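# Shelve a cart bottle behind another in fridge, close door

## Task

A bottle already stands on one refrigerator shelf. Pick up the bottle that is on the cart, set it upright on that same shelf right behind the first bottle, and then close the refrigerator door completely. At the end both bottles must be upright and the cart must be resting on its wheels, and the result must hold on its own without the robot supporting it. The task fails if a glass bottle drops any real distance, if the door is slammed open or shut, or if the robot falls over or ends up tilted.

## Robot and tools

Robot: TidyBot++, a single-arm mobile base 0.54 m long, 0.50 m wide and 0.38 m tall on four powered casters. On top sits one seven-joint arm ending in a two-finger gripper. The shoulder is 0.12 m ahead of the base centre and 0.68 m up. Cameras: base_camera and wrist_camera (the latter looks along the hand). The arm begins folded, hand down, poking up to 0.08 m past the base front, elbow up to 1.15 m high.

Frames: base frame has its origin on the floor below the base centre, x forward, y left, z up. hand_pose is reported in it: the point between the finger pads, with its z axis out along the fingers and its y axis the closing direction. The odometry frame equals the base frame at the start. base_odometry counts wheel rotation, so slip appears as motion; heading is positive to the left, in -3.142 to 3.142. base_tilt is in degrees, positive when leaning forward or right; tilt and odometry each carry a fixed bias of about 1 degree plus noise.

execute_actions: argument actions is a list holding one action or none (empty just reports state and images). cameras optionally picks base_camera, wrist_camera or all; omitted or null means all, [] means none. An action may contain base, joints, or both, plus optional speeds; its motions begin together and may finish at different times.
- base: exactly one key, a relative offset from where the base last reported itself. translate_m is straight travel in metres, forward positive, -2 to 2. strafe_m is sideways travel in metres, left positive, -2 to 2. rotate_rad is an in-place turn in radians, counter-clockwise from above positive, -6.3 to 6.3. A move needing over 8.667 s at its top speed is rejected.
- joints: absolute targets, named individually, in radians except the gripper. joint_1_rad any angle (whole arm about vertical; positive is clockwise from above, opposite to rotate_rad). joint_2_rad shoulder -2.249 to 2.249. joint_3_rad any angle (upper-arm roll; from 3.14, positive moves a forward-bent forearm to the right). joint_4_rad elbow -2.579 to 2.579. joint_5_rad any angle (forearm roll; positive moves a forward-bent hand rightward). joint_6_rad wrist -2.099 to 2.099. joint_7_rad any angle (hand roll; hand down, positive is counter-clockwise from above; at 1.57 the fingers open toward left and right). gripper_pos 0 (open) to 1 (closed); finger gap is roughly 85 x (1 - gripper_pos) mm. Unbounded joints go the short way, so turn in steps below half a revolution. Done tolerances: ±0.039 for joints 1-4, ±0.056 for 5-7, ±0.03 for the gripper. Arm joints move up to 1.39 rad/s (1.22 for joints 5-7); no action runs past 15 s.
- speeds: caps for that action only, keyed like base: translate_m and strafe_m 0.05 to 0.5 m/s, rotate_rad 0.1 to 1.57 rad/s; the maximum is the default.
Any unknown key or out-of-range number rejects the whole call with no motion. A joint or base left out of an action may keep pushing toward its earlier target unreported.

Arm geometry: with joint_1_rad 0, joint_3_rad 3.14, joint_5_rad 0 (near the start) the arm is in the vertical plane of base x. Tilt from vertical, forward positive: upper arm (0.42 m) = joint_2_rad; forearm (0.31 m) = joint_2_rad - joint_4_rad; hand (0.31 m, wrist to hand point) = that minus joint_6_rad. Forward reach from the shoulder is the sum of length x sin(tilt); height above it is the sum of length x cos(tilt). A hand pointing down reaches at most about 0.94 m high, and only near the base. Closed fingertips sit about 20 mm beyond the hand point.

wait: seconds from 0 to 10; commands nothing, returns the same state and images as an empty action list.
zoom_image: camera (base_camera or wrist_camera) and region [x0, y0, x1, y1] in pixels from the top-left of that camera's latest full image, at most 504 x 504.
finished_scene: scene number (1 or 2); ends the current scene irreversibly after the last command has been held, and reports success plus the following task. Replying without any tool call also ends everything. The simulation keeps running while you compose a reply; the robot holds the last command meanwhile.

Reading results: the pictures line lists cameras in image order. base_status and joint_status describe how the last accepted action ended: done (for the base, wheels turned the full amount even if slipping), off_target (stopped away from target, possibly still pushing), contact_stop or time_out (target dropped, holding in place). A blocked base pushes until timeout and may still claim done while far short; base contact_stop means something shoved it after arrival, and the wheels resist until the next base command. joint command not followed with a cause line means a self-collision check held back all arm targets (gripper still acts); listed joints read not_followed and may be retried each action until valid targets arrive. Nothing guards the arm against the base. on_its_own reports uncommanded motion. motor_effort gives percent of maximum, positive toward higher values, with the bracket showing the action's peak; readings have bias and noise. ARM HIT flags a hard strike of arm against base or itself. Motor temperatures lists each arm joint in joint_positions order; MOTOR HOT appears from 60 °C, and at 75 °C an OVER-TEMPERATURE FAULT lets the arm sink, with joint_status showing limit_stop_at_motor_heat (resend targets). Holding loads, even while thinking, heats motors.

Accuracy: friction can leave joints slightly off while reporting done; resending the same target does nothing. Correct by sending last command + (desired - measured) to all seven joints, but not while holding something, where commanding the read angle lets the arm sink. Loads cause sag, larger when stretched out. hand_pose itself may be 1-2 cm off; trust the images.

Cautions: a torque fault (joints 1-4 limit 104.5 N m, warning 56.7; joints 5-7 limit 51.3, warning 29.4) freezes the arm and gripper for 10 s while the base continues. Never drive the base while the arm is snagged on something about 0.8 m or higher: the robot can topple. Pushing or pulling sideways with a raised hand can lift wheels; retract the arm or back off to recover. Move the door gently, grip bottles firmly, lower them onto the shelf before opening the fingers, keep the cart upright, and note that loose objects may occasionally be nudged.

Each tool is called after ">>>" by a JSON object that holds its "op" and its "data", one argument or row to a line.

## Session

>>> {"op": "execute_actions", "data": {
  "actions": [
    {"joints":{"joint_2_rad":-0.6,"joint_4_rad":-1.8,"joint_6_rad":-0.9,"joint_1_rad":0,"joint_3_rad":3.14,"joint_5_rad":0,"joint_7_rad":1.57}}
  ]
}}

Scene clock: 2.03 s.
Motor temperatures (°C, as the motors report them): [27 28 26 31 35 32 27]
base_odometry: x=+0.000 y=+0.000 heading=+0.000 (m, m, rad; odometry frame)
base_tilt: forward=+0.0 right=+0.4 (deg)
base_status: not commanded
joint_positions: joint_1_rad=-0.017 joint_2_rad=-0.592 joint_3_rad=+3.165 joint_4_rad=-1.817 joint_5_rad=+0.027 joint_6_rad=-0.879 joint_7_rad=+1.594 gripper_pos=+0.000
joint_status: all done
motor_effort: joint_1_rad=-1(1) joint_2_rad=+0(4) joint_3_rad=+1(0) joint_4_rad=+22(22) joint_5_rad=+1(1) joint_6_rad=+7(5) joint_7_rad=+0(1) (%)
hand_pose: x=+0.4483 y=-0.0097 z=+0.9795 quat_wxyz=(+0.014, +0.868, +0.008, +0.496) (m; base frame)
pictures: base_camera, wrist_camera
Images, in order (width x height): base_camera 644x364, wrist_camera 644x476.

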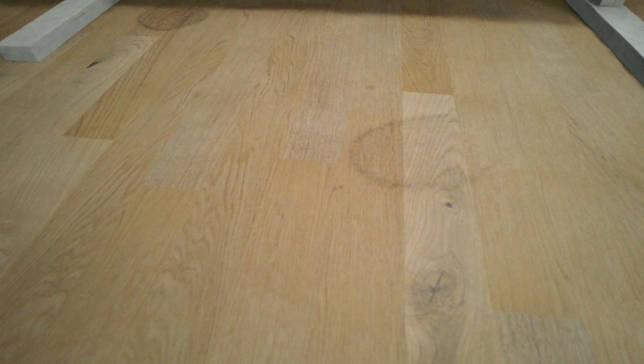

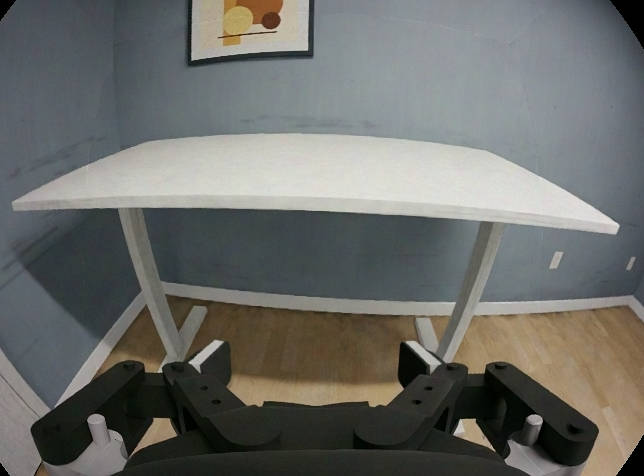

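>>> {"op": "execute_actions", "data": {
  "actions": [
    {"base":{"rotate_rad":-2.2}}
  ]
}}

Scene clock: 5.03 s.
Motor temperatures (°C, as the motors report them): [27 28 26 31 35 32 27]
base_odometry: x=+0.000 y=+0.000 heading=-2.200 (m, m, rad; odometry frame)
base_tilt: forward=+0.0 right=+0.3 (deg)
base_status: done
joint_positions: joint_1_rad=-0.013 joint_2_rad=-0.592 joint_3_rad=+3.159 joint_4_rad=-1.817 joint_5_rad=+0.027 joint_6_rad=-0.880 joint_7_rad=+1.594 gripper_pos=+0.000
joint_status: not commanded
motor_effort: joint_1_rad=-1(0) joint_2_rad=+0(1) joint_3_rad=+1(2) joint_4_rad=+22(22) joint_5_rad=+1(0) joint_6_rad=+7(7) joint_7_rad=+0(0) (%)
hand_pose: x=+0.4481 y=-0.0087 z=+0.9793 quat_wxyz=(+0.015, +0.869, +0.009, +0.495) (m; base frame)
pictures: base_camera, wrist_camera
Images, in order (width x height): base_camera 644x364, wrist_camera 644x476.

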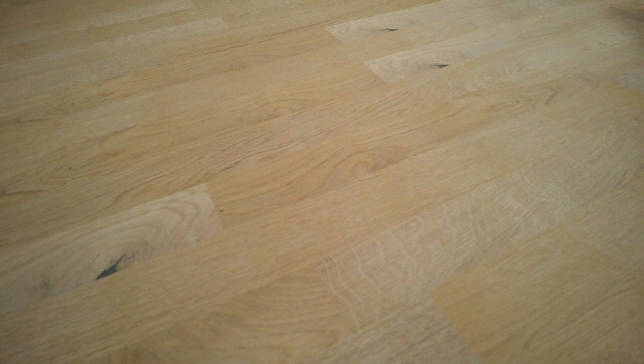

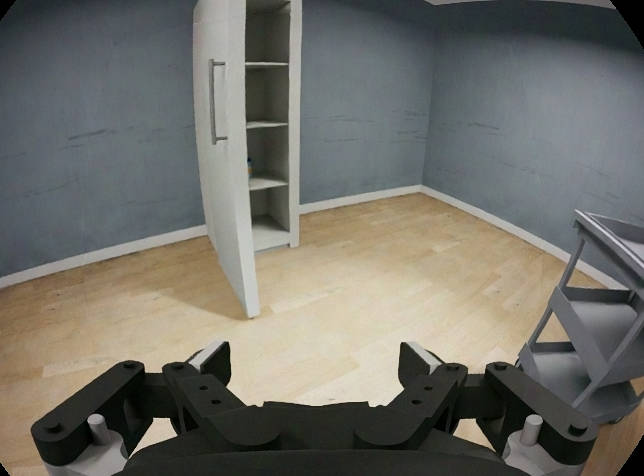

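>>> {"op": "execute_actions", "data": {
  "actions": [
    {"base":{"rotate_rad":-1.0},"joints":{"joint_2_rad":-0.3,"joint_4_rad":-1.3,"joint_6_rad":-1.2}}
  ]
}}

Scene clock: 7.10 s.
Motor temperatures (°C, as the motors report them): [27 28 26 31 35 32 27]
base_odometry: x=+0.000 y=+0.000 heading=+3.083 (m, m, rad; odometry frame)
base_tilt: forward=+0.0 right=+0.4 (deg)
base_status: done
joint_positions: joint_1_rad=-0.010 joint_2_rad=-0.306 joint_3_rad=+3.156 joint_4_rad=-1.321 joint_5_rad=+0.027 joint_6_rad=-1.179 joint_7_rad=+1.594 gripper_pos=+0.000
joint_status: all done
motor_effort: joint_1_rad=-1(2) joint_2_rad=-8(10) joint_3_rad=+1(2) joint_4_rad=+21(23) joint_5_rad=+1(1) joint_6_rad=+7(7) joint_7_rad=-1(1) (%)
hand_pose: x=+0.5121 y=-0.0096 z=+1.0675 quat_wxyz=(+0.018, +0.890, +0.006, +0.456) (m; base frame)
pictures: base_camera, wrist_camera
Images, in order (width x height): base_camera 644x364, wrist_camera 644x476.

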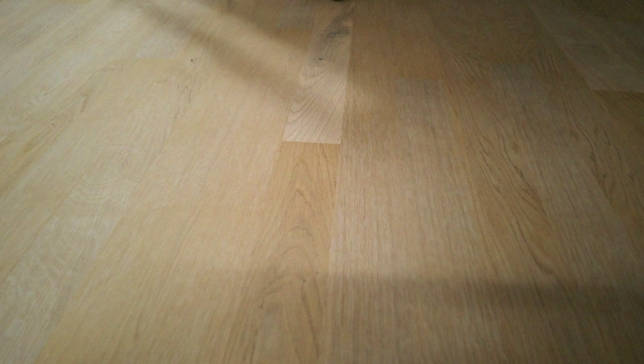

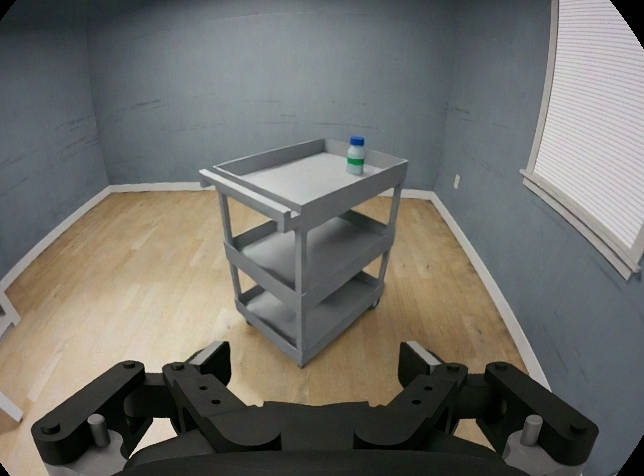

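>>> {"op": "execute_actions", "data": {
  "actions": [
    {"base":{"strafe_m":-0.15},"joints":{"joint_2_rad":0.39,"joint_4_rad":-1.05,"joint_6_rad":-0.72}}
  ],
  "cameras": []
}}

>>> {"op": "execute_actions", "data": {
  "actions": [
    {"base":{"translate_m":0.45},"speeds":{"translate_m":0.3}}
  ]
}}

Scene clock: 9.70 s.
Motor temperatures (°C, as the motors report them): [27 28 26 31 35 32 27]
base_odometry: x=+0.009 y=+0.150 heading=+3.083 (m, m, rad; odometry frame)
base_tilt: forward=+0.0 right=+0.4 (deg)
base_status: done
joint_positions: joint_1_rad=-0.007 joint_2_rad=+0.394 joint_3_rad=+3.155 joint_4_rad=-1.071 joint_5_rad=+0.027 joint_6_rad=-0.740 joint_7_rad=+1.594 gripper_pos=+0.000
joint_status: all done
motor_effort: joint_1_rad=-1(3) joint_2_rad=-38(42) joint_3_rad=+1(3) joint_4_rad=+23(24) joint_5_rad=+1(2) joint_6_rad=+6(7) joint_7_rad=-1(1) (%)
hand_pose: x=+0.8441 y=-0.0073 z=+0.9188 quat_wxyz=(+0.021, +0.892, +0.014, +0.451) (m; base frame)
pictures: none
No camera images: the call's "cameras" was empty. Leave "cameras" out to get every camera's image.

Scene clock: 12.17 s.
Motor temperatures (°C, as the motors report them): [27 28 26 31 35 32 27]
base_odometry: x=-0.441 y=+0.177 heading=+3.082 (m, m, rad; odometry frame)
base_tilt: forward=+0.1 right=+0.3 (deg)
base_status: done
joint_positions: joint_1_rad=-0.007 joint_2_rad=+0.393 joint_3_rad=+3.155 joint_4_rad=-1.069 joint_5_rad=+0.027 joint_6_rad=-0.737 joint_7_rad=+1.594 gripper_pos=+0.000
joint_status: not commanded
motor_effort: joint_1_rad=-1(2) joint_2_rad=-39(41) joint_3_rad=+1(0) joint_4_rad=+23(24) joint_5_rad=+0(1) joint_6_rad=+6(7) joint_7_rad=-1(0) (%)
hand_pose: x=+0.8445 y=-0.0072 z=+0.9219 quat_wxyz=(+0.021, +0.891, +0.014, +0.454) (m; base frame)
pictures: base_camera, wrist_camera
Images, in order (width x height): base_camera 644x364, wrist_camera 644x476.

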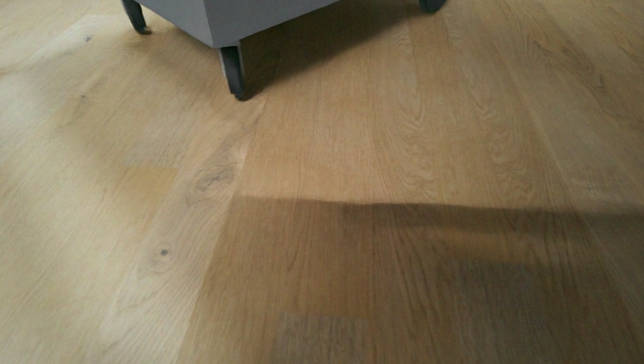

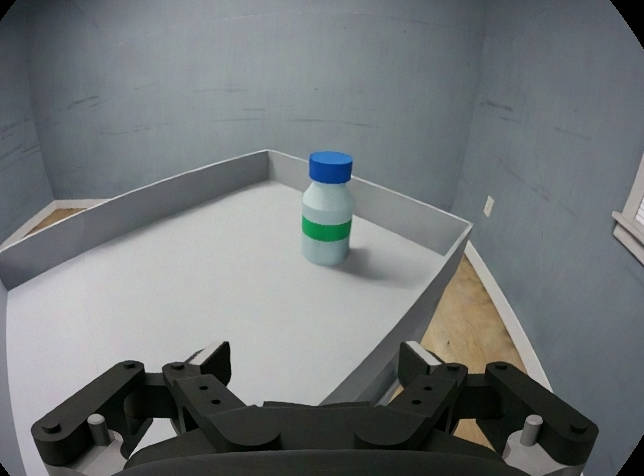

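Remaining about 0.28.

>>> {"op": "execute_actions", "data": {
  "actions": [
    {"base":{"translate_m":0.2},"speeds":{"translate_m":0.2},"joints":{"joint_1_rad":0.02}}
  ],
  "cameras": ["wrist_camera"]
}}

Scene clock: 14.13 s.
Motor temperatures (°C, as the motors report them): [27 28 26 31 35 32 27]
base_odometry: x=-0.640 y=+0.188 heading=+3.082 (m, m, rad; odometry frame)
base_tilt: forward=+0.0 right=+0.4 (deg)
base_status: done
joint_positions: joint_1_rad=+0.010 joint_2_rad=+0.392 joint_3_rad=+3.155 joint_4_rad=-1.068 joint_5_rad=+0.027 joint_6_rad=-0.736 joint_7_rad=+1.594 gripper_pos=+0.000
joint_status: all done
motor_effort: joint_1_rad=-1(1) joint_2_rad=-39(41) joint_3_rad=+1(2) joint_4_rad=+23(24) joint_5_rad=+1(1) joint_6_rad=+6(7) joint_7_rad=+0(1) (%)
hand_pose: x=+0.8444 y=-0.0189 z=+0.9230 quat_wxyz=(+0.025, +0.890, +0.006, +0.455) (m; base frame)
pictures: wrist_camera
Images, in order (width x height): wrist_camera 644x476.

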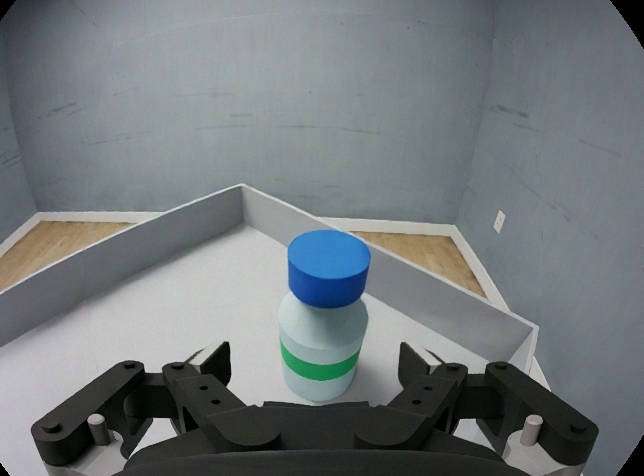

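>>> {"op": "execute_actions", "data": {
  "actions": [
    {"base":{"translate_m":0.08},"speeds":{"translate_m":0.08},"joints":{"joint_1_rad":0.035,"joint_4_rad":-1.115,"joint_6_rad":-0.685}}
  ],
  "cameras": ["wrist_camera"]
}}

Scene clock: 15.90 s.
Motor temperatures (°C, as the motors report them): [27 28 26 31 35 32 27]
base_odometry: x=-0.720 y=+0.193 heading=+3.082 (m, m, rad; odometry frame)
base_tilt: forward=+0.0 right=+0.3 (deg)
base_status: done
joint_positions: joint_1_rad=+0.021 joint_2_rad=+0.391 joint_3_rad=+3.155 joint_4_rad=-1.101 joint_5_rad=+0.027 joint_6_rad=-0.704 joint_7_rad=+1.594 gripper_pos=+0.000
joint_status: all done
motor_effort: joint_1_rad=+0(2) joint_2_rad=-38(42) joint_3_rad=+1(0) joint_4_rad=+23(23) joint_5_rad=+1(1) joint_6_rad=+6(6) joint_7_rad=+0(1) (%)
hand_pose: x=+0.8449 y=-0.0269 z=+0.9129 quat_wxyz=(+0.027, +0.890, +0.002, +0.454) (m; base frame)
pictures: wrist_camera
Images, in order (width x height): wrist_camera 644x476.

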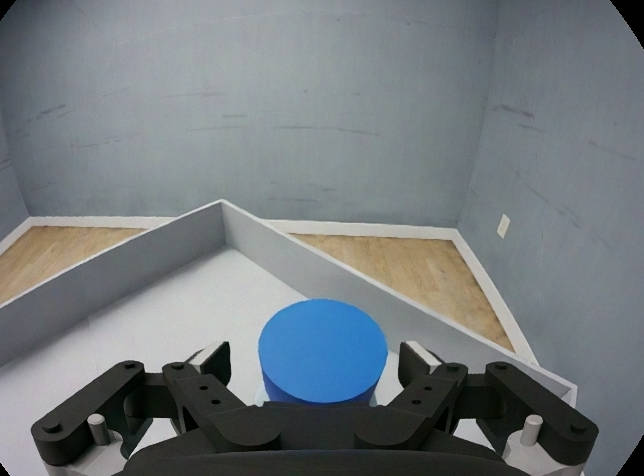

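>>> {"op": "execute_actions", "data": {
  "actions": [
    {"joints":{"gripper_pos":1}}
  ],
  "cameras": []
}}

>>> {"op": "execute_actions", "data": {
  "actions": [
    {"joints":{"joint_2_rad":0,"joint_6_rad":-1.06,"joint_1_rad":0}}
  ],
  "cameras": ["wrist_camera"]
}}

>>> {"op": "execute_actions", "data": {
  "actions": [
    {"base":{"translate_m":-0.3}}
  ],
  "cameras": []
}}

>>> {"op": "execute_actions", "data": {
  "actions": [
    {"base":{"rotate_rad":1.48},"speeds":{"rotate_rad":0.9}}
  ]
}}

Scene clock: 17.37 s.
Motor temperatures (°C, as the motors report them): [27 28 26 31 35 32 27]
base_odometry: x=-0.720 y=+0.193 heading=+3.082 (m, m, rad; odometry frame)
base_tilt: forward=+0.0 right=+0.4 (deg)
base_status: not commanded
joint_positions: joint_1_rad=+0.022 joint_2_rad=+0.391 joint_3_rad=+3.155 joint_4_rad=-1.102 joint_5_rad=+0.027 joint_6_rad=-0.702 joint_7_rad=+1.594 gripper_pos=+0.429
joint_status: gripper_pos off_target (ended at +0.429, target +1.000)
motor_effort: joint_1_rad=+0(2) joint_2_rad=-38(40) joint_3_rad=+1(1) joint_4_rad=+23(25) joint_5_rad=+2(2) joint_6_rad=+7(8) joint_7_rad=+0(0) (%)
hand_pose: x=+0.8449 y=-0.0277 z=+0.9135 quat_wxyz=(+0.028, +0.890, +0.001, +0.455) (m; base frame)
pictures: none
No camera images: the call's "cameras" was empty. Leave "cameras" out to get every camera's image.

Scene clock: 19.30 s.
Motor temperatures (°C, as the motors report them): [27 28 26 31 35 32 27]
base_odometry: x=-0.720 y=+0.193 heading=+3.082 (m, m, rad; odometry frame)
base_tilt: forward=+0.1 right=+0.4 (deg)
base_status: not commanded
joint_positions: joint_1_rad=+0.016 joint_2_rad=+0.023 joint_3_rad=+3.155 joint_4_rad=-1.133 joint_5_rad=+0.027 joint_6_rad=-1.063 joint_7_rad=+1.594 gripper_pos=+0.429
joint_status: all done
motor_effort: joint_1_rad=-1(0) joint_2_rad=-28(47) joint_3_rad=+1(1) joint_4_rad=+27(30) joint_5_rad=+1(2) joint_6_rad=+9(9) joint_7_rad=+0(0) (%)
hand_pose: x=+0.6641 y=-0.0219 z=+1.0416 quat_wxyz=(+0.025, +0.895, -0.002, +0.445) (m; base frame)
pictures: wrist_camera
Images, in order (width x height): wrist_camera 644x476.

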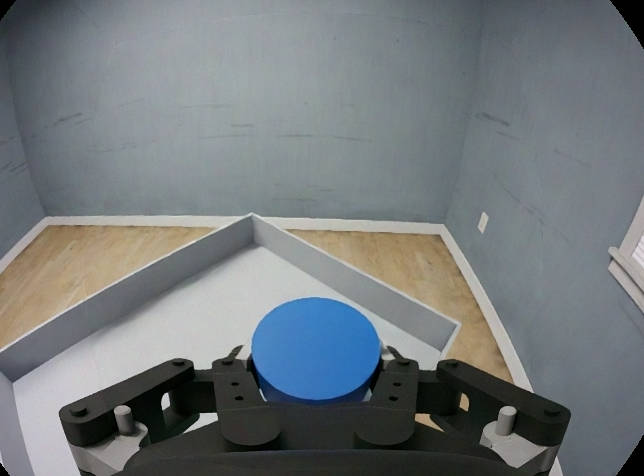

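Scene clock: 21.40 s.
Motor temperatures (°C, as the motors report them): [27 28 26 31 35 32 27]
base_odometry: x=-0.421 y=+0.176 heading=+3.082 (m, m, rad; odometry frame)
base_tilt: forward=+0.0 right=+0.4 (deg)
base_status: done
joint_positions: joint_1_rad=+0.012 joint_2_rad=+0.020 joint_3_rad=+3.155 joint_4_rad=-1.133 joint_5_rad=+0.026 joint_6_rad=-1.067 joint_7_rad=+1.594 gripper_pos=+0.429
joint_status: not commanded
motor_effort: joint_1_rad=-1(1) joint_2_rad=-27(31) joint_3_rad=+1(3) joint_4_rad=+26(28) joint_5_rad=+1(2) joint_6_rad=+10(10) joint_7_rad=+0(1) (%)
hand_pose: x=+0.6625 y=-0.0193 z=+1.0420 quat_wxyz=(+0.024, +0.896, +0.000, +0.444) (m; base frame)
pictures: none
No camera images: the call's "cameras" was empty. Leave "cameras" out to get every camera's image.

Scene clock: 23.97 s.
Motor temperatures (°C, as the motors report them): [27 28 26 31 35 32 27]
base_odometry: x=-0.421 y=+0.176 heading=-1.721 (m, m, rad; odometry frame)
base_tilt: forward=+0.0 right=+0.3 (deg)
base_status: done
joint_positions: joint_1_rad=+0.000 joint_2_rad=+0.022 joint_3_rad=+3.148 joint_4_rad=-1.133 joint_5_rad=+0.025 joint_6_rad=-1.067 joint_7_rad=+1.594 gripper_pos=+0.429
joint_status: not commanded
motor_effort: joint_1_rad=-1(4) joint_2_rad=-28(29) joint_3_rad=+1(3) joint_4_rad=+26(26) joint_5_rad=+1(1) joint_6_rad=+9(9) joint_7_rad=+0(1) (%)
hand_pose: x=+0.6633 y=-0.0088 z=+1.0411 quat_wxyz=(+0.019, +0.896, +0.008, +0.444) (m; base frame)
pictures: base_camera, wrist_camera
Images, in order (width x height): base_camera 644x364, wrist_camera 644x476.

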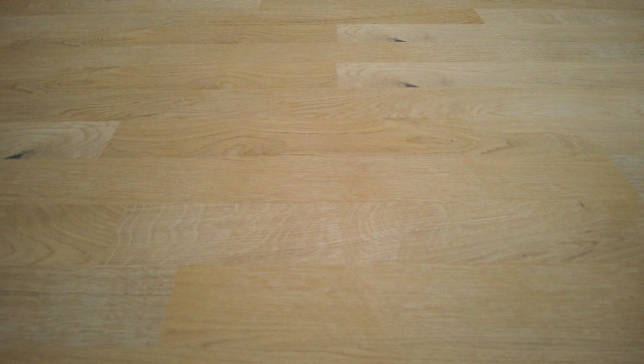

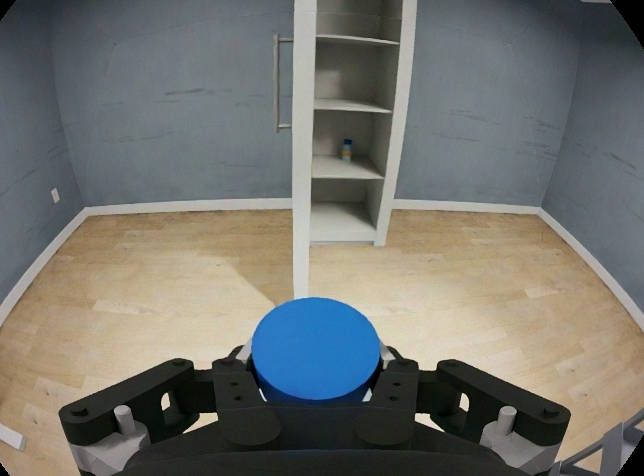

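>>> {"op": "execute_actions", "data": {
  "actions": [
    {"base":{"strafe_m":-0.22},"joints":{"joint_2_rad":0.76,"joint_4_rad":-1.03,"joint_6_rad":-0.3}}
  ],
  "cameras": []
}}

>>> {"op": "execute_actions", "data": {
  "actions": [
    {"base":{"translate_m":0.95},"speeds":{"translate_m":0.4}}
  ]
}}

Scene clock: 26.70 s.
Motor temperatures (°C, as the motors report them): [27 28 26 32 35 32 27]
base_odometry: x=-0.638 y=+0.208 heading=-1.721 (m, m, rad; odometry frame)
base_tilt: forward=+0.1 right=+0.4 (deg)
base_status: done
joint_positions: joint_1_rad=+0.005 joint_2_rad=+0.802 joint_3_rad=+3.148 joint_4_rad=-1.073 joint_5_rad=+0.024 joint_6_rad=-0.340 joint_7_rad=+1.594 gripper_pos=+0.429
joint_status: joint_2_rad off_target (ended at +0.802, target +0.760); joint_4_rad off_target (ended at -1.073, target -1.030); the others done
motor_effort: joint_1_rad=-1(4) joint_2_rad=-59(64) joint_3_rad=+0(2) joint_4_rad=+27(29) joint_5_rad=+1(2) joint_6_rad=+10(10) joint_7_rad=-1(1) (%)
hand_pose: x=+0.9702 y=-0.0092 z=+0.6931 quat_wxyz=(+0.018, +0.894, +0.016, +0.447) (m; base frame)
pictures: none
No camera images: the call's "cameras" was empty. Leave "cameras" out to get every camera's image.

Scene clock: 30.27 s.
Motor temperatures (°C, as the motors report them): [27 29 26 32 35 32 27]
base_odometry: x=-0.781 y=-0.731 heading=-1.721 (m, m, rad; odometry frame)
base_tilt: forward=+0.1 right=+0.4 (deg)
base_status: done
joint_positions: joint_1_rad=+0.005 joint_2_rad=+0.802 joint_3_rad=+3.148 joint_4_rad=-1.072 joint_5_rad=+0.024 joint_6_rad=-0.337 joint_7_rad=+1.594 gripper_pos=+0.429
joint_status: not commanded
motor_effort: joint_1_rad=-1(1) joint_2_rad=-60(61) joint_3_rad=+0(0) joint_4_rad=+27(28) joint_5_rad=+1(1) joint_6_rad=+9(10) joint_7_rad=+0(1) (%)
hand_pose: x=+0.9712 y=-0.0092 z=+0.6949 quat_wxyz=(+0.018, +0.893, +0.016, +0.449) (m; base frame)
pictures: base_camera, wrist_camera
Images, in order (width x height): base_camera 644x364, wrist_camera 644x476.

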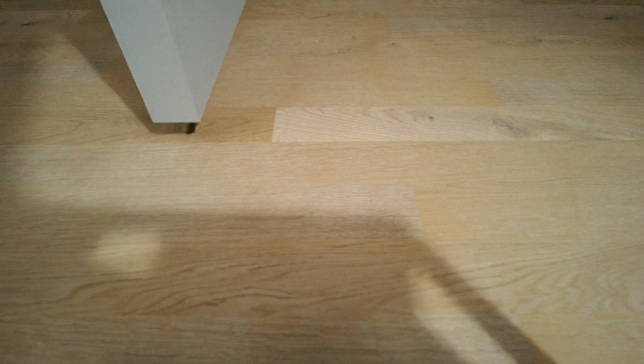

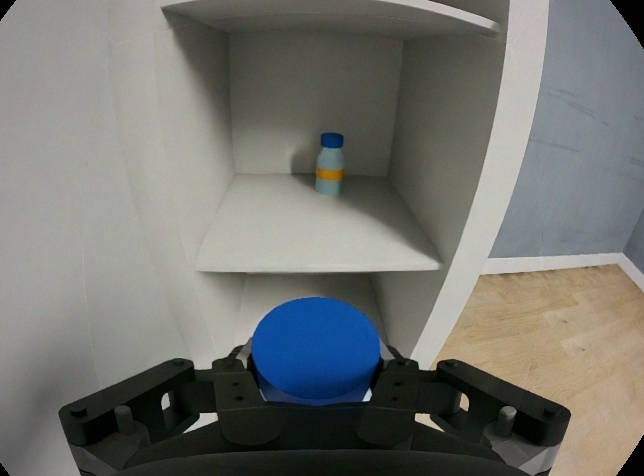

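>>> {"op": "execute_actions", "data": {
  "actions": [
    {"base":{"strafe_m":-0.11},"joints":{"joint_1_rad":-0.25}}
  ],
  "cameras": []
}}

>>> {"op": "execute_actions", "data": {
  "actions": [
    {"base":{"translate_m":0.25},"speeds":{"translate_m":0.2}}
  ]
}}

>>> {"op": "execute_actions", "data": {
  "actions": [
    {"base":{"translate_m":0.22},"speeds":{"translate_m":0.1}}
  ]
}}

Scene clock: 32.60 s.
Motor temperatures (°C, as the motors report them): [27 29 26 32 35 32 27]
base_odometry: x=-0.889 y=-0.715 heading=-1.721 (m, m, rad; odometry frame)
base_tilt: forward=+0.1 right=+0.3 (deg)
base_status: done
joint_positions: joint_1_rad=-0.249 joint_2_rad=+0.802 joint_3_rad=+3.148 joint_4_rad=-1.072 joint_5_rad=+0.024 joint_6_rad=-0.337 joint_7_rad=+1.594 gripper_pos=+0.429
joint_status: all done
motor_effort: joint_1_rad=+0(4) joint_2_rad=-59(60) joint_3_rad=+1(1) joint_4_rad=+27(28) joint_5_rad=+1(1) joint_6_rad=+9(10) joint_7_rad=-1(0) (%)
hand_pose: x=+0.9461 y=+0.2056 z=+0.6949 quat_wxyz=(-0.039, +0.884, +0.129, +0.447) (m; base frame)
pictures: none
No camera images: the call's "cameras" was empty. Leave "cameras" out to get every camera's image.

Scene clock: 34.63 s.
Motor temperatures (°C, as the motors report them): [27 29 26 32 35 33 27]
base_odometry: x=-0.927 y=-0.962 heading=-1.721 (m, m, rad; odometry frame)
base_tilt: forward=+0.1 right=+0.3 (deg)
base_status: done
joint_positions: joint_1_rad=-0.249 joint_2_rad=+0.801 joint_3_rad=+3.148 joint_4_rad=-1.071 joint_5_rad=+0.024 joint_6_rad=-0.336 joint_7_rad=+1.594 gripper_pos=+0.429
joint_status: not commanded
motor_effort: joint_1_rad=-1(2) joint_2_rad=-60(61) joint_3_rad=+0(1) joint_4_rad=+27(29) joint_5_rad=+1(1) joint_6_rad=+10(10) joint_7_rad=+0(1) (%)
hand_pose: x=+0.9463 y=+0.2057 z=+0.6957 quat_wxyz=(-0.039, +0.884, +0.129, +0.448) (m; base frame)
pictures: base_camera, wrist_camera
Images, in order (width x height): base_camera 644x364, wrist_camera 644x476.

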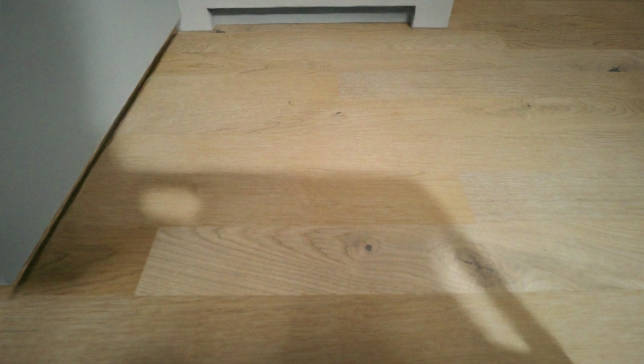

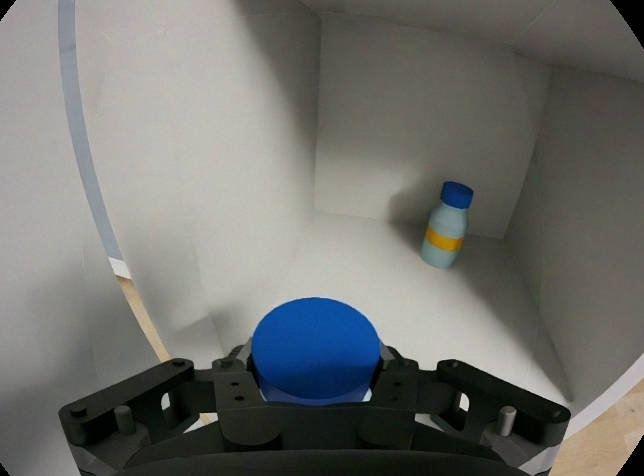

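Scene clock: 37.40 s.
Motor temperatures (°C, as the motors report them): [27 29 26 32 35 33 27]
base_odometry: x=-0.960 y=-1.180 heading=-1.722 (m, m, rad; odometry frame)
base_tilt: forward=+0.1 right=+0.3 (deg)
base_status: done
joint_positions: joint_1_rad=-0.249 joint_2_rad=+0.801 joint_3_rad=+3.148 joint_4_rad=-1.071 joint_5_rad=+0.024 joint_6_rad=-0.336 joint_7_rad=+1.594 gripper_pos=+0.429
joint_status: not commanded
motor_effort: joint_1_rad=-1(1) joint_2_rad=-60(61) joint_3_rad=+0(0) joint_4_rad=+27(28) joint_5_rad=+1(1) joint_6_rad=+10(10) joint_7_rad=+0(1) (%)
hand_pose: x=+0.9465 y=+0.2057 z=+0.6961 quat_wxyz=(-0.039, +0.884, +0.129, +0.448) (m; base frame)
pictures: base_camera, wrist_camera
Images, in order (width x height): base_camera 644x364, wrist_camera 644x476.

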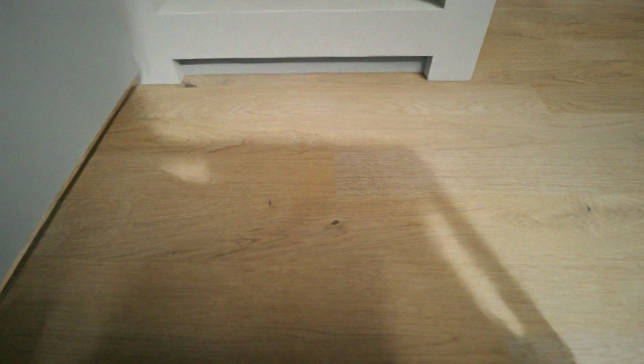

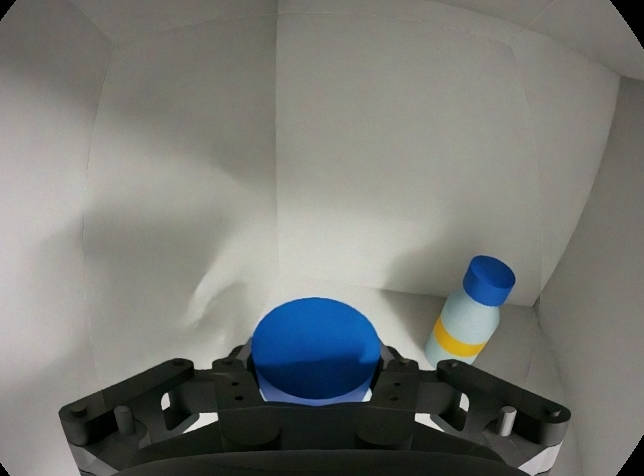

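>>> {"op": "execute_actions", "data": {
  "actions": [
    {"joints":{"joint_2_rad":0.83,"joint_6_rad":-0.23}}
  ],
  "cameras": []
}}

>>> {"op": "execute_actions", "data": {
  "actions": [
    {"joints":{"joint_2_rad":0.865,"joint_6_rad":-0.2}}
  ],
  "cameras": ["wrist_camera"]
}}

Scene clock: 38.70 s.
Motor temperatures (°C, as the motors report them): [27 29 26 32 35 33 27]
base_odometry: x=-0.960 y=-1.180 heading=-1.722 (m, m, rad; odometry frame)
base_tilt: forward=+0.0 right=+0.4 (deg)
base_status: not commanded
joint_positions: joint_1_rad=-0.249 joint_2_rad=+0.874 joint_3_rad=+3.148 joint_4_rad=-1.070 joint_5_rad=+0.024 joint_6_rad=-0.268 joint_7_rad=+1.594 gripper_pos=+0.429
joint_status: joint_2_rad off_target (ended at +0.874, target +0.830); the others done
motor_effort: joint_1_rad=-1(1) joint_2_rad=-60(64) joint_3_rad=+0(0) joint_4_rad=+26(28) joint_5_rad=+1(1) joint_6_rad=+9(10) joint_7_rad=-1(0) (%)
hand_pose: x=+0.9583 y=+0.2092 z=+0.6514 quat_wxyz=(-0.040, +0.884, +0.130, +0.447) (m; base frame)
pictures: none
No camera images: the call's "cameras" was empty. Leave "cameras" out to get every camera's image.

Scene clock: 39.53 s.
Motor temperatures (°C, as the motors report them): [27 29 26 32 35 33 27]
base_odometry: x=-0.960 y=-1.180 heading=-1.722 (m, m, rad; odometry frame)
base_tilt: forward=+0.1 right=+0.3 (deg)
base_status: not commanded
joint_positions: joint_1_rad=-0.249 joint_2_rad=+0.901 joint_3_rad=+3.148 joint_4_rad=-1.070 joint_5_rad=+0.024 joint_6_rad=-0.239 joint_7_rad=+1.594 gripper_pos=+0.429
joint_status: all done
motor_effort: joint_1_rad=-1(0) joint_2_rad=-61(63) joint_3_rad=+0(0) joint_4_rad=+27(27) joint_5_rad=+1(1) joint_6_rad=+9(10) joint_7_rad=+0(0) (%)
hand_pose: x=+0.9624 y=+0.2105 z=+0.6348 quat_wxyz=(-0.040, +0.884, +0.130, +0.447) (m; base frame)
pictures: wrist_camera
Images, in order (width x height): wrist_camera 644x476.

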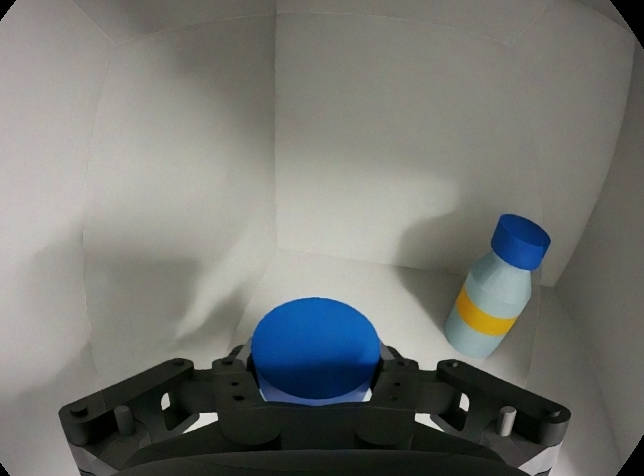

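>>> {"op": "execute_actions", "data": {
  "actions": [
    {"joints":{"joint_2_rad":0.9,"joint_6_rad":-0.17}}
  ],
  "cameras": []
}}

>>> {"op": "execute_actions", "data": {
  "actions": [
    {"joints":{"gripper_pos":0}}
  ],
  "cameras": ["wrist_camera"]
}}

>>> {"op": "execute_actions", "data": {
  "actions": [
    {"joints":{"joint_2_rad":0.85}}
  ],
  "cameras": []
}}

>>> {"op": "execute_actions", "data": {
  "actions": [
    {"base":{"translate_m":-0.2},"speeds":{"translate_m":0.2}}
  ],
  "cameras": ["wrist_camera"]
}}

Scene clock: 40.77 s.
Motor temperatures (°C, as the motors report them): [27 29 26 32 35 33 27]
base_odometry: x=-0.960 y=-1.180 heading=-1.722 (m, m, rad; odometry frame)
base_tilt: forward=+0.1 right=+0.3 (deg)
base_status: not commanded
joint_positions: joint_1_rad=-0.249 joint_2_rad=+0.917 joint_3_rad=+3.148 joint_4_rad=-1.066 joint_5_rad=+0.024 joint_6_rad=-0.203 joint_7_rad=+1.594 gripper_pos=+0.429
joint_status: all done
motor_effort: joint_1_rad=+0(2) joint_2_rad=-59(62) joint_3_rad=+0(1) joint_4_rad=+25(27) joint_5_rad=+1(1) joint_6_rad=+10(10) joint_7_rad=+0(0) (%)
hand_pose: x=+0.9689 y=+0.2125 z=+0.6320 quat_wxyz=(-0.041, +0.879, +0.129, +0.458) (m; base frame)
pictures: none
No camera images: the call's "cameras" was empty. Leave "cameras" out to get every camera's image.

Scene clock: 41.93 s.
Motor temperatures (°C, as the motors report them): [27 29 26 32 35 33 27]
base_odometry: x=-0.960 y=-1.180 heading=-1.722 (m, m, rad; odometry frame)
base_tilt: forward=+0.0 right=+0.4 (deg)
base_status: not commanded
joint_positions: joint_1_rad=-0.249 joint_2_rad=+0.900 joint_3_rad=+3.148 joint_4_rad=-1.047 joint_5_rad=+0.024 joint_6_rad=-0.189 joint_7_rad=+1.594 gripper_pos=+0.000
joint_status: all done
motor_effort: joint_1_rad=-1(1) joint_2_rad=-53(60) joint_3_rad=+0(0) joint_4_rad=+22(26) joint_5_rad=+1(1) joint_6_rad=+7(9) joint_7_rad=+0(0) (%)
hand_pose: x=+0.9774 y=+0.2148 z=+0.6607 quat_wxyz=(-0.044, +0.867, +0.128, +0.480) (m; base frame)
pictures: wrist_camera
Images, in order (width x height): wrist_camera 644x476.

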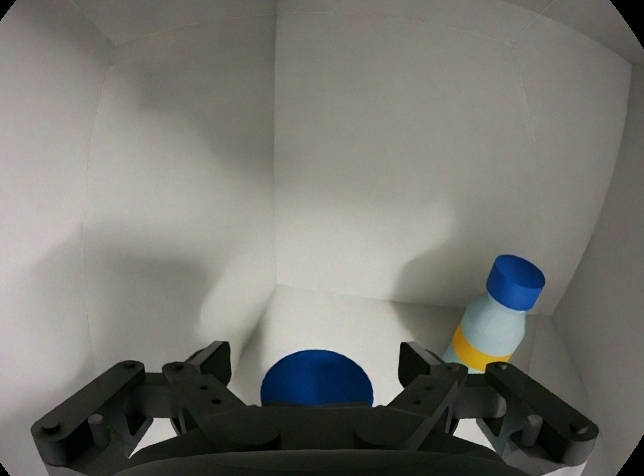

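Scene clock: 42.87 s.
Motor temperatures (°C, as the motors report them): [27 29 26 32 35 33 27]
base_odometry: x=-0.960 y=-1.180 heading=-1.722 (m, m, rad; odometry frame)
base_tilt: forward=+0.1 right=+0.3 (deg)
base_status: not commanded
joint_positions: joint_1_rad=-0.249 joint_2_rad=+0.851 joint_3_rad=+3.148 joint_4_rad=-1.044 joint_5_rad=+0.024 joint_6_rad=-0.188 joint_7_rad=+1.594 gripper_pos=+0.000
joint_status: all done
motor_effort: joint_1_rad=-1(1) joint_2_rad=-52(56) joint_3_rad=+1(0) joint_4_rad=+23(24) joint_5_rad=+1(1) joint_6_rad=+7(7) joint_7_rad=+0(0) (%)
hand_pose: x=+0.9782 y=+0.2150 z=+0.7066 quat_wxyz=(-0.046, +0.854, +0.126, +0.503) (m; base frame)
pictures: none
No camera images: the call's "cameras" was empty. Leave "cameras" out to get every camera's image.

Scene clock: 44.67 s.
Motor temperatures (°C, as the motors report them): [27 29 26 32 35 33 27]
base_odometry: x=-0.930 y=-0.982 heading=-1.722 (m, m, rad; odometry frame)
base_tilt: forward=+0.0 right=+0.3 (deg)
base_status: done
joint_positions: joint_1_rad=-0.249 joint_2_rad=+0.851 joint_3_rad=+3.148 joint_4_rad=-1.044 joint_5_rad=+0.024 joint_6_rad=-0.187 joint_7_rad=+1.594 gripper_pos=+0.000
joint_status: not commanded
motor_effort: joint_1_rad=-1(4) joint_2_rad=-53(57) joint_3_rad=+0(1) joint_4_rad=+23(24) joint_5_rad=+1(1) joint_6_rad=+7(7) joint_7_rad=+0(1) (%)
hand_pose: x=+0.9784 y=+0.2151 z=+0.7070 quat_wxyz=(-0.046, +0.854, +0.126, +0.503) (m; base frame)
pictures: wrist_camera
Images, in order (width x height): wrist_camera 644x476.

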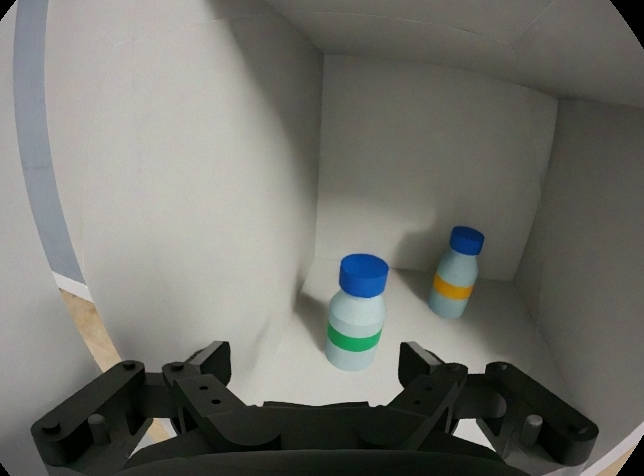

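>>> {"op": "execute_actions", "data": {
  "actions": [
    {"joints":{"joint_1_rad":-0.075,"joint_2_rad":1.0,"joint_4_rad":-1.19,"joint_6_rad":0.3}}
  ],
  "cameras": ["wrist_camera"]
}}

>>> {"op": "execute_actions", "data": {
  "actions": [
    {"base":{"translate_m":0.15},"speeds":{"translate_m":0.12}}
  ],
  "cameras": ["wrist_camera"]
}}

Scene clock: 46.63 s.
Motor temperatures (°C, as the motors report them): [27 29 26 32 35 33 27]
base_odometry: x=-0.930 y=-0.982 heading=-1.722 (m, m, rad; odometry frame)
base_tilt: forward=+0.1 right=+0.4 (deg)
base_status: not commanded
joint_positions: joint_1_rad=-0.071 joint_2_rad=+1.003 joint_3_rad=+3.148 joint_4_rad=-1.181 joint_5_rad=+0.024 joint_6_rad=+0.280 joint_7_rad=+1.594 gripper_pos=+0.000
joint_status: all done
motor_effort: joint_1_rad=-1(7) joint_2_rad=-54(61) joint_3_rad=+0(2) joint_4_rad=+21(24) joint_5_rad=+1(1) joint_6_rad=+7(8) joint_7_rad=+0(0) (%)
hand_pose: x=+1.0227 y=+0.0647 z=+0.6253 quat_wxyz=(-0.007, +0.813, +0.050, +0.580) (m; base frame)
pictures: wrist_camera
Images, in order (width x height): wrist_camera 644x476.

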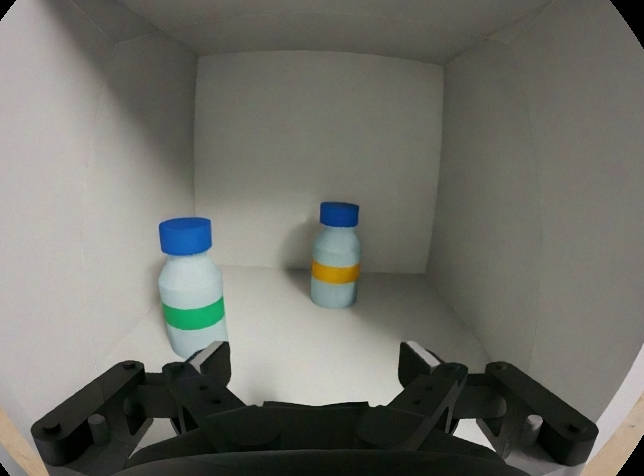

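Scene clock: 48.50 s.
Motor temperatures (°C, as the motors report them): [27 29 26 32 35 33 27]
base_odometry: x=-0.953 y=-1.130 heading=-1.721 (m, m, rad; odometry frame)
base_tilt: forward=+0.1 right=+0.4 (deg)
base_status: done
joint_positions: joint_1_rad=-0.071 joint_2_rad=+1.003 joint_3_rad=+3.148 joint_4_rad=-1.181 joint_5_rad=+0.024 joint_6_rad=+0.281 joint_7_rad=+1.594 gripper_pos=+0.000
joint_status: not commanded
motor_effort: joint_1_rad=-1(0) joint_2_rad=-54(56) joint_3_rad=+0(0) joint_4_rad=+21(22) joint_5_rad=+1(1) joint_6_rad=+8(8) joint_7_rad=-1(0) (%)
hand_pose: x=+1.0229 y=+0.0648 z=+0.6257 quat_wxyz=(-0.007, +0.813, +0.050, +0.581) (m; base frame)
pictures: wrist_camera
Images, in order (width x height): wrist_camera 644x476.

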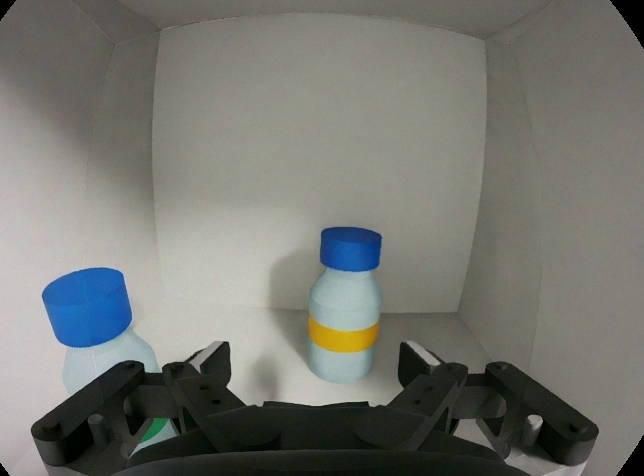

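>>> {"op": "execute_actions", "data": {
  "actions": [
    {"base":{"strafe_m":-0.018}}
  ],
  "cameras": []
}}

>>> {"op": "execute_actions", "data": {
  "actions": [
    {"base":{"translate_m":0.12},"speeds":{"translate_m":0.08}}
  ],
  "cameras": ["wrist_camera"]
}}

Scene clock: 49.73 s.
Motor temperatures (°C, as the motors report them): [27 29 26 32 35 33 27]
base_odometry: x=-0.971 y=-1.128 heading=-1.721 (m, m, rad; odometry frame)
base_tilt: forward=+0.1 right=+0.4 (deg)
base_status: done
joint_positions: joint_1_rad=-0.070 joint_2_rad=+1.003 joint_3_rad=+3.148 joint_4_rad=-1.181 joint_5_rad=+0.024 joint_6_rad=+0.282 joint_7_rad=+1.594 gripper_pos=+0.000
joint_status: not commanded
motor_effort: joint_1_rad=-1(2) joint_2_rad=-55(56) joint_3_rad=+0(1) joint_4_rad=+21(21) joint_5_rad=+1(1) joint_6_rad=+7(8) joint_7_rad=-1(1) (%)
hand_pose: x=+1.0229 y=+0.0637 z=+0.6257 quat_wxyz=(-0.007, +0.813, +0.050, +0.581) (m; base frame)
pictures: none
No camera images: the call's "cameras" was empty. Leave "cameras" out to get every camera's image.

Scene clock: 51.77 s.
Motor temperatures (°C, as the motors report them): [27 29 26 32 35 33 27]
base_odometry: x=-0.989 y=-1.246 heading=-1.721 (m, m, rad; odometry frame)
base_tilt: forward=+0.1 right=+0.4 (deg)
base_status: done
joint_positions: joint_1_rad=-0.070 joint_2_rad=+1.003 joint_3_rad=+3.148 joint_4_rad=-1.181 joint_5_rad=+0.024 joint_6_rad=+0.282 joint_7_rad=+1.594 gripper_pos=+0.000
joint_status: not commanded
motor_effort: joint_1_rad=-1(1) joint_2_rad=-55(56) joint_3_rad=+0(0) joint_4_rad=+21(22) joint_5_rad=+1(0) joint_6_rad=+8(8) joint_7_rad=+0(1) (%)
hand_pose: x=+1.0230 y=+0.0637 z=+0.6261 quat_wxyz=(-0.007, +0.812, +0.050, +0.581) (m; base frame)
pictures: wrist_camera
Images, in order (width x height): wrist_camera 644x476.

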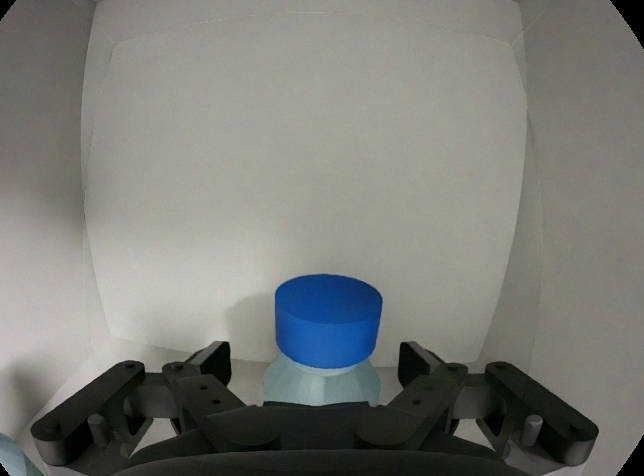

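>>> {"op": "execute_actions", "data": {
  "actions": [
    {"base":{"translate_m":0.03},"speeds":{"translate_m":0.08},"joints":{"joint_2_rad":0.985}}
  ],
  "cameras": ["wrist_camera"]
}}

>>> {"op": "execute_actions", "data": {
  "actions": [
    {"joints":{"gripper_pos":1}}
  ],
  "cameras": ["wrist_camera"]
}}

>>> {"op": "execute_actions", "data": {
  "actions": [
    {"joints":{"joint_2_rad":0.93,"joint_4_rad":-1.15,"joint_6_rad":0.29}}
  ],
  "cameras": ["wrist_camera"]
}}

Scene clock: 55.93 s.
Motor temperatures (°C, as the motors report them): [27 30 26 32 35 33 27]
base_odometry: x=-0.993 y=-1.276 heading=-1.722 (m, m, rad; odometry frame)
base_tilt: forward=+0.1 right=+0.3 (deg)
base_status: done
joint_positions: joint_1_rad=-0.070 joint_2_rad=+0.992 joint_3_rad=+3.148 joint_4_rad=-1.181 joint_5_rad=+0.024 joint_6_rad=+0.282 joint_7_rad=+1.594 gripper_pos=+0.000
joint_status: all done
motor_effort: joint_1_rad=+0(1) joint_2_rad=-55(56) joint_3_rad=+0(1) joint_4_rad=+21(22) joint_5_rad=+1(1) joint_6_rad=+7(8) joint_7_rad=-1(0) (%)
hand_pose: x=+1.0235 y=+0.0637 z=+0.6355 quat_wxyz=(-0.007, +0.809, +0.049, +0.585) (m; base frame)
pictures: wrist_camera
Images, in order (width x height): wrist_camera 644x476.

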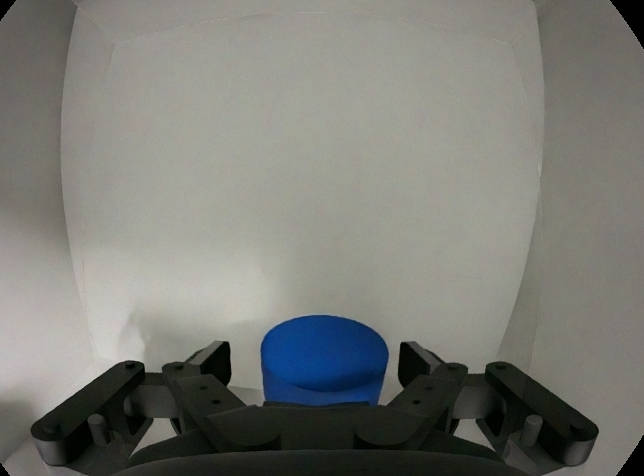

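Scene clock: 57.03 s.
Motor temperatures (°C, as the motors report them): [27 30 26 32 35 33 27]
base_odometry: x=-0.993 y=-1.276 heading=-1.722 (m, m, rad; odometry frame)
base_tilt: forward=+0.0 right=+0.3 (deg)
base_status: not commanded
joint_positions: joint_1_rad=-0.070 joint_2_rad=+0.992 joint_3_rad=+3.148 joint_4_rad=-1.181 joint_5_rad=+0.024 joint_6_rad=+0.283 joint_7_rad=+1.594 gripper_pos=+0.425
joint_status: gripper_pos off_target (ended at +0.425, target +1.000)
motor_effort: joint_1_rad=-1(3) joint_2_rad=-55(56) joint_3_rad=+0(2) joint_4_rad=+22(22) joint_5_rad=+1(1) joint_6_rad=+8(9) joint_7_rad=+0(0) (%)
hand_pose: x=+1.0235 y=+0.0638 z=+0.6360 quat_wxyz=(-0.007, +0.809, +0.049, +0.586) (m; base frame)
pictures: wrist_camera
Images, in order (width x height): wrist_camera 644x476.

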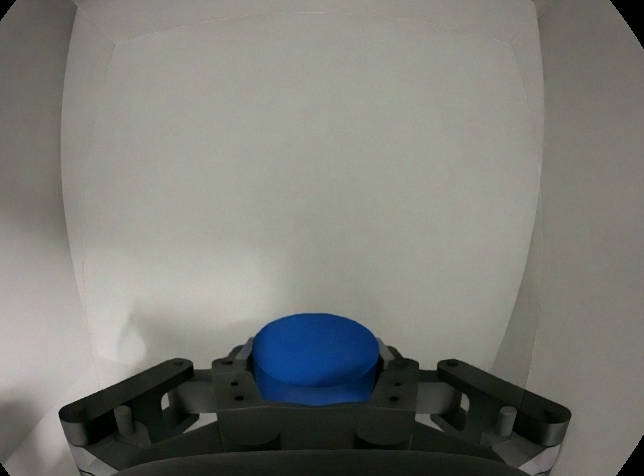

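Scene clock: 57.93 s.
Motor temperatures (°C, as the motors report them): [27 30 26 32 35 33 27]
base_odometry: x=-0.993 y=-1.276 heading=-1.722 (m, m, rad; odometry frame)
base_tilt: forward=+0.0 right=+0.3 (deg)
base_status: not commanded
joint_positions: joint_1_rad=-0.070 joint_2_rad=+0.979 joint_3_rad=+3.148 joint_4_rad=-1.181 joint_5_rad=+0.024 joint_6_rad=+0.283 joint_7_rad=+1.594 gripper_pos=+0.425
joint_status: joint_2_rad off_target (ended at +0.979, target +0.930); the others done
motor_effort: joint_1_rad=-1(1) joint_2_rad=-62(63) joint_3_rad=+0(1) joint_4_rad=+26(26) joint_5_rad=+1(1) joint_6_rad=+10(10) joint_7_rad=-1(0) (%)
hand_pose: x=+1.0240 y=+0.0638 z=+0.6472 quat_wxyz=(-0.007, +0.806, +0.049, +0.591) (m; base frame)
pictures: wrist_camera
Images, in order (width x height): wrist_camera 644x476.

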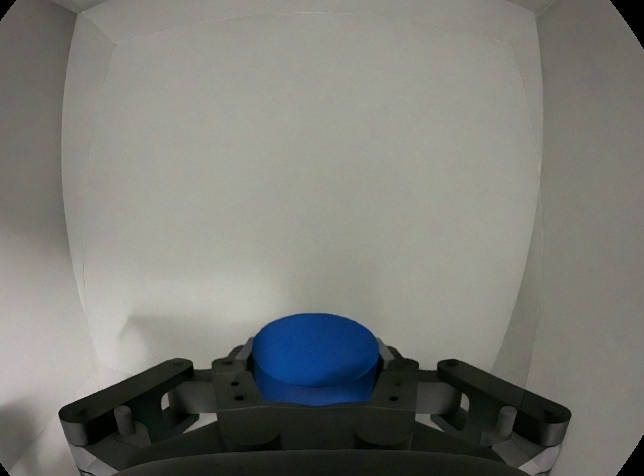

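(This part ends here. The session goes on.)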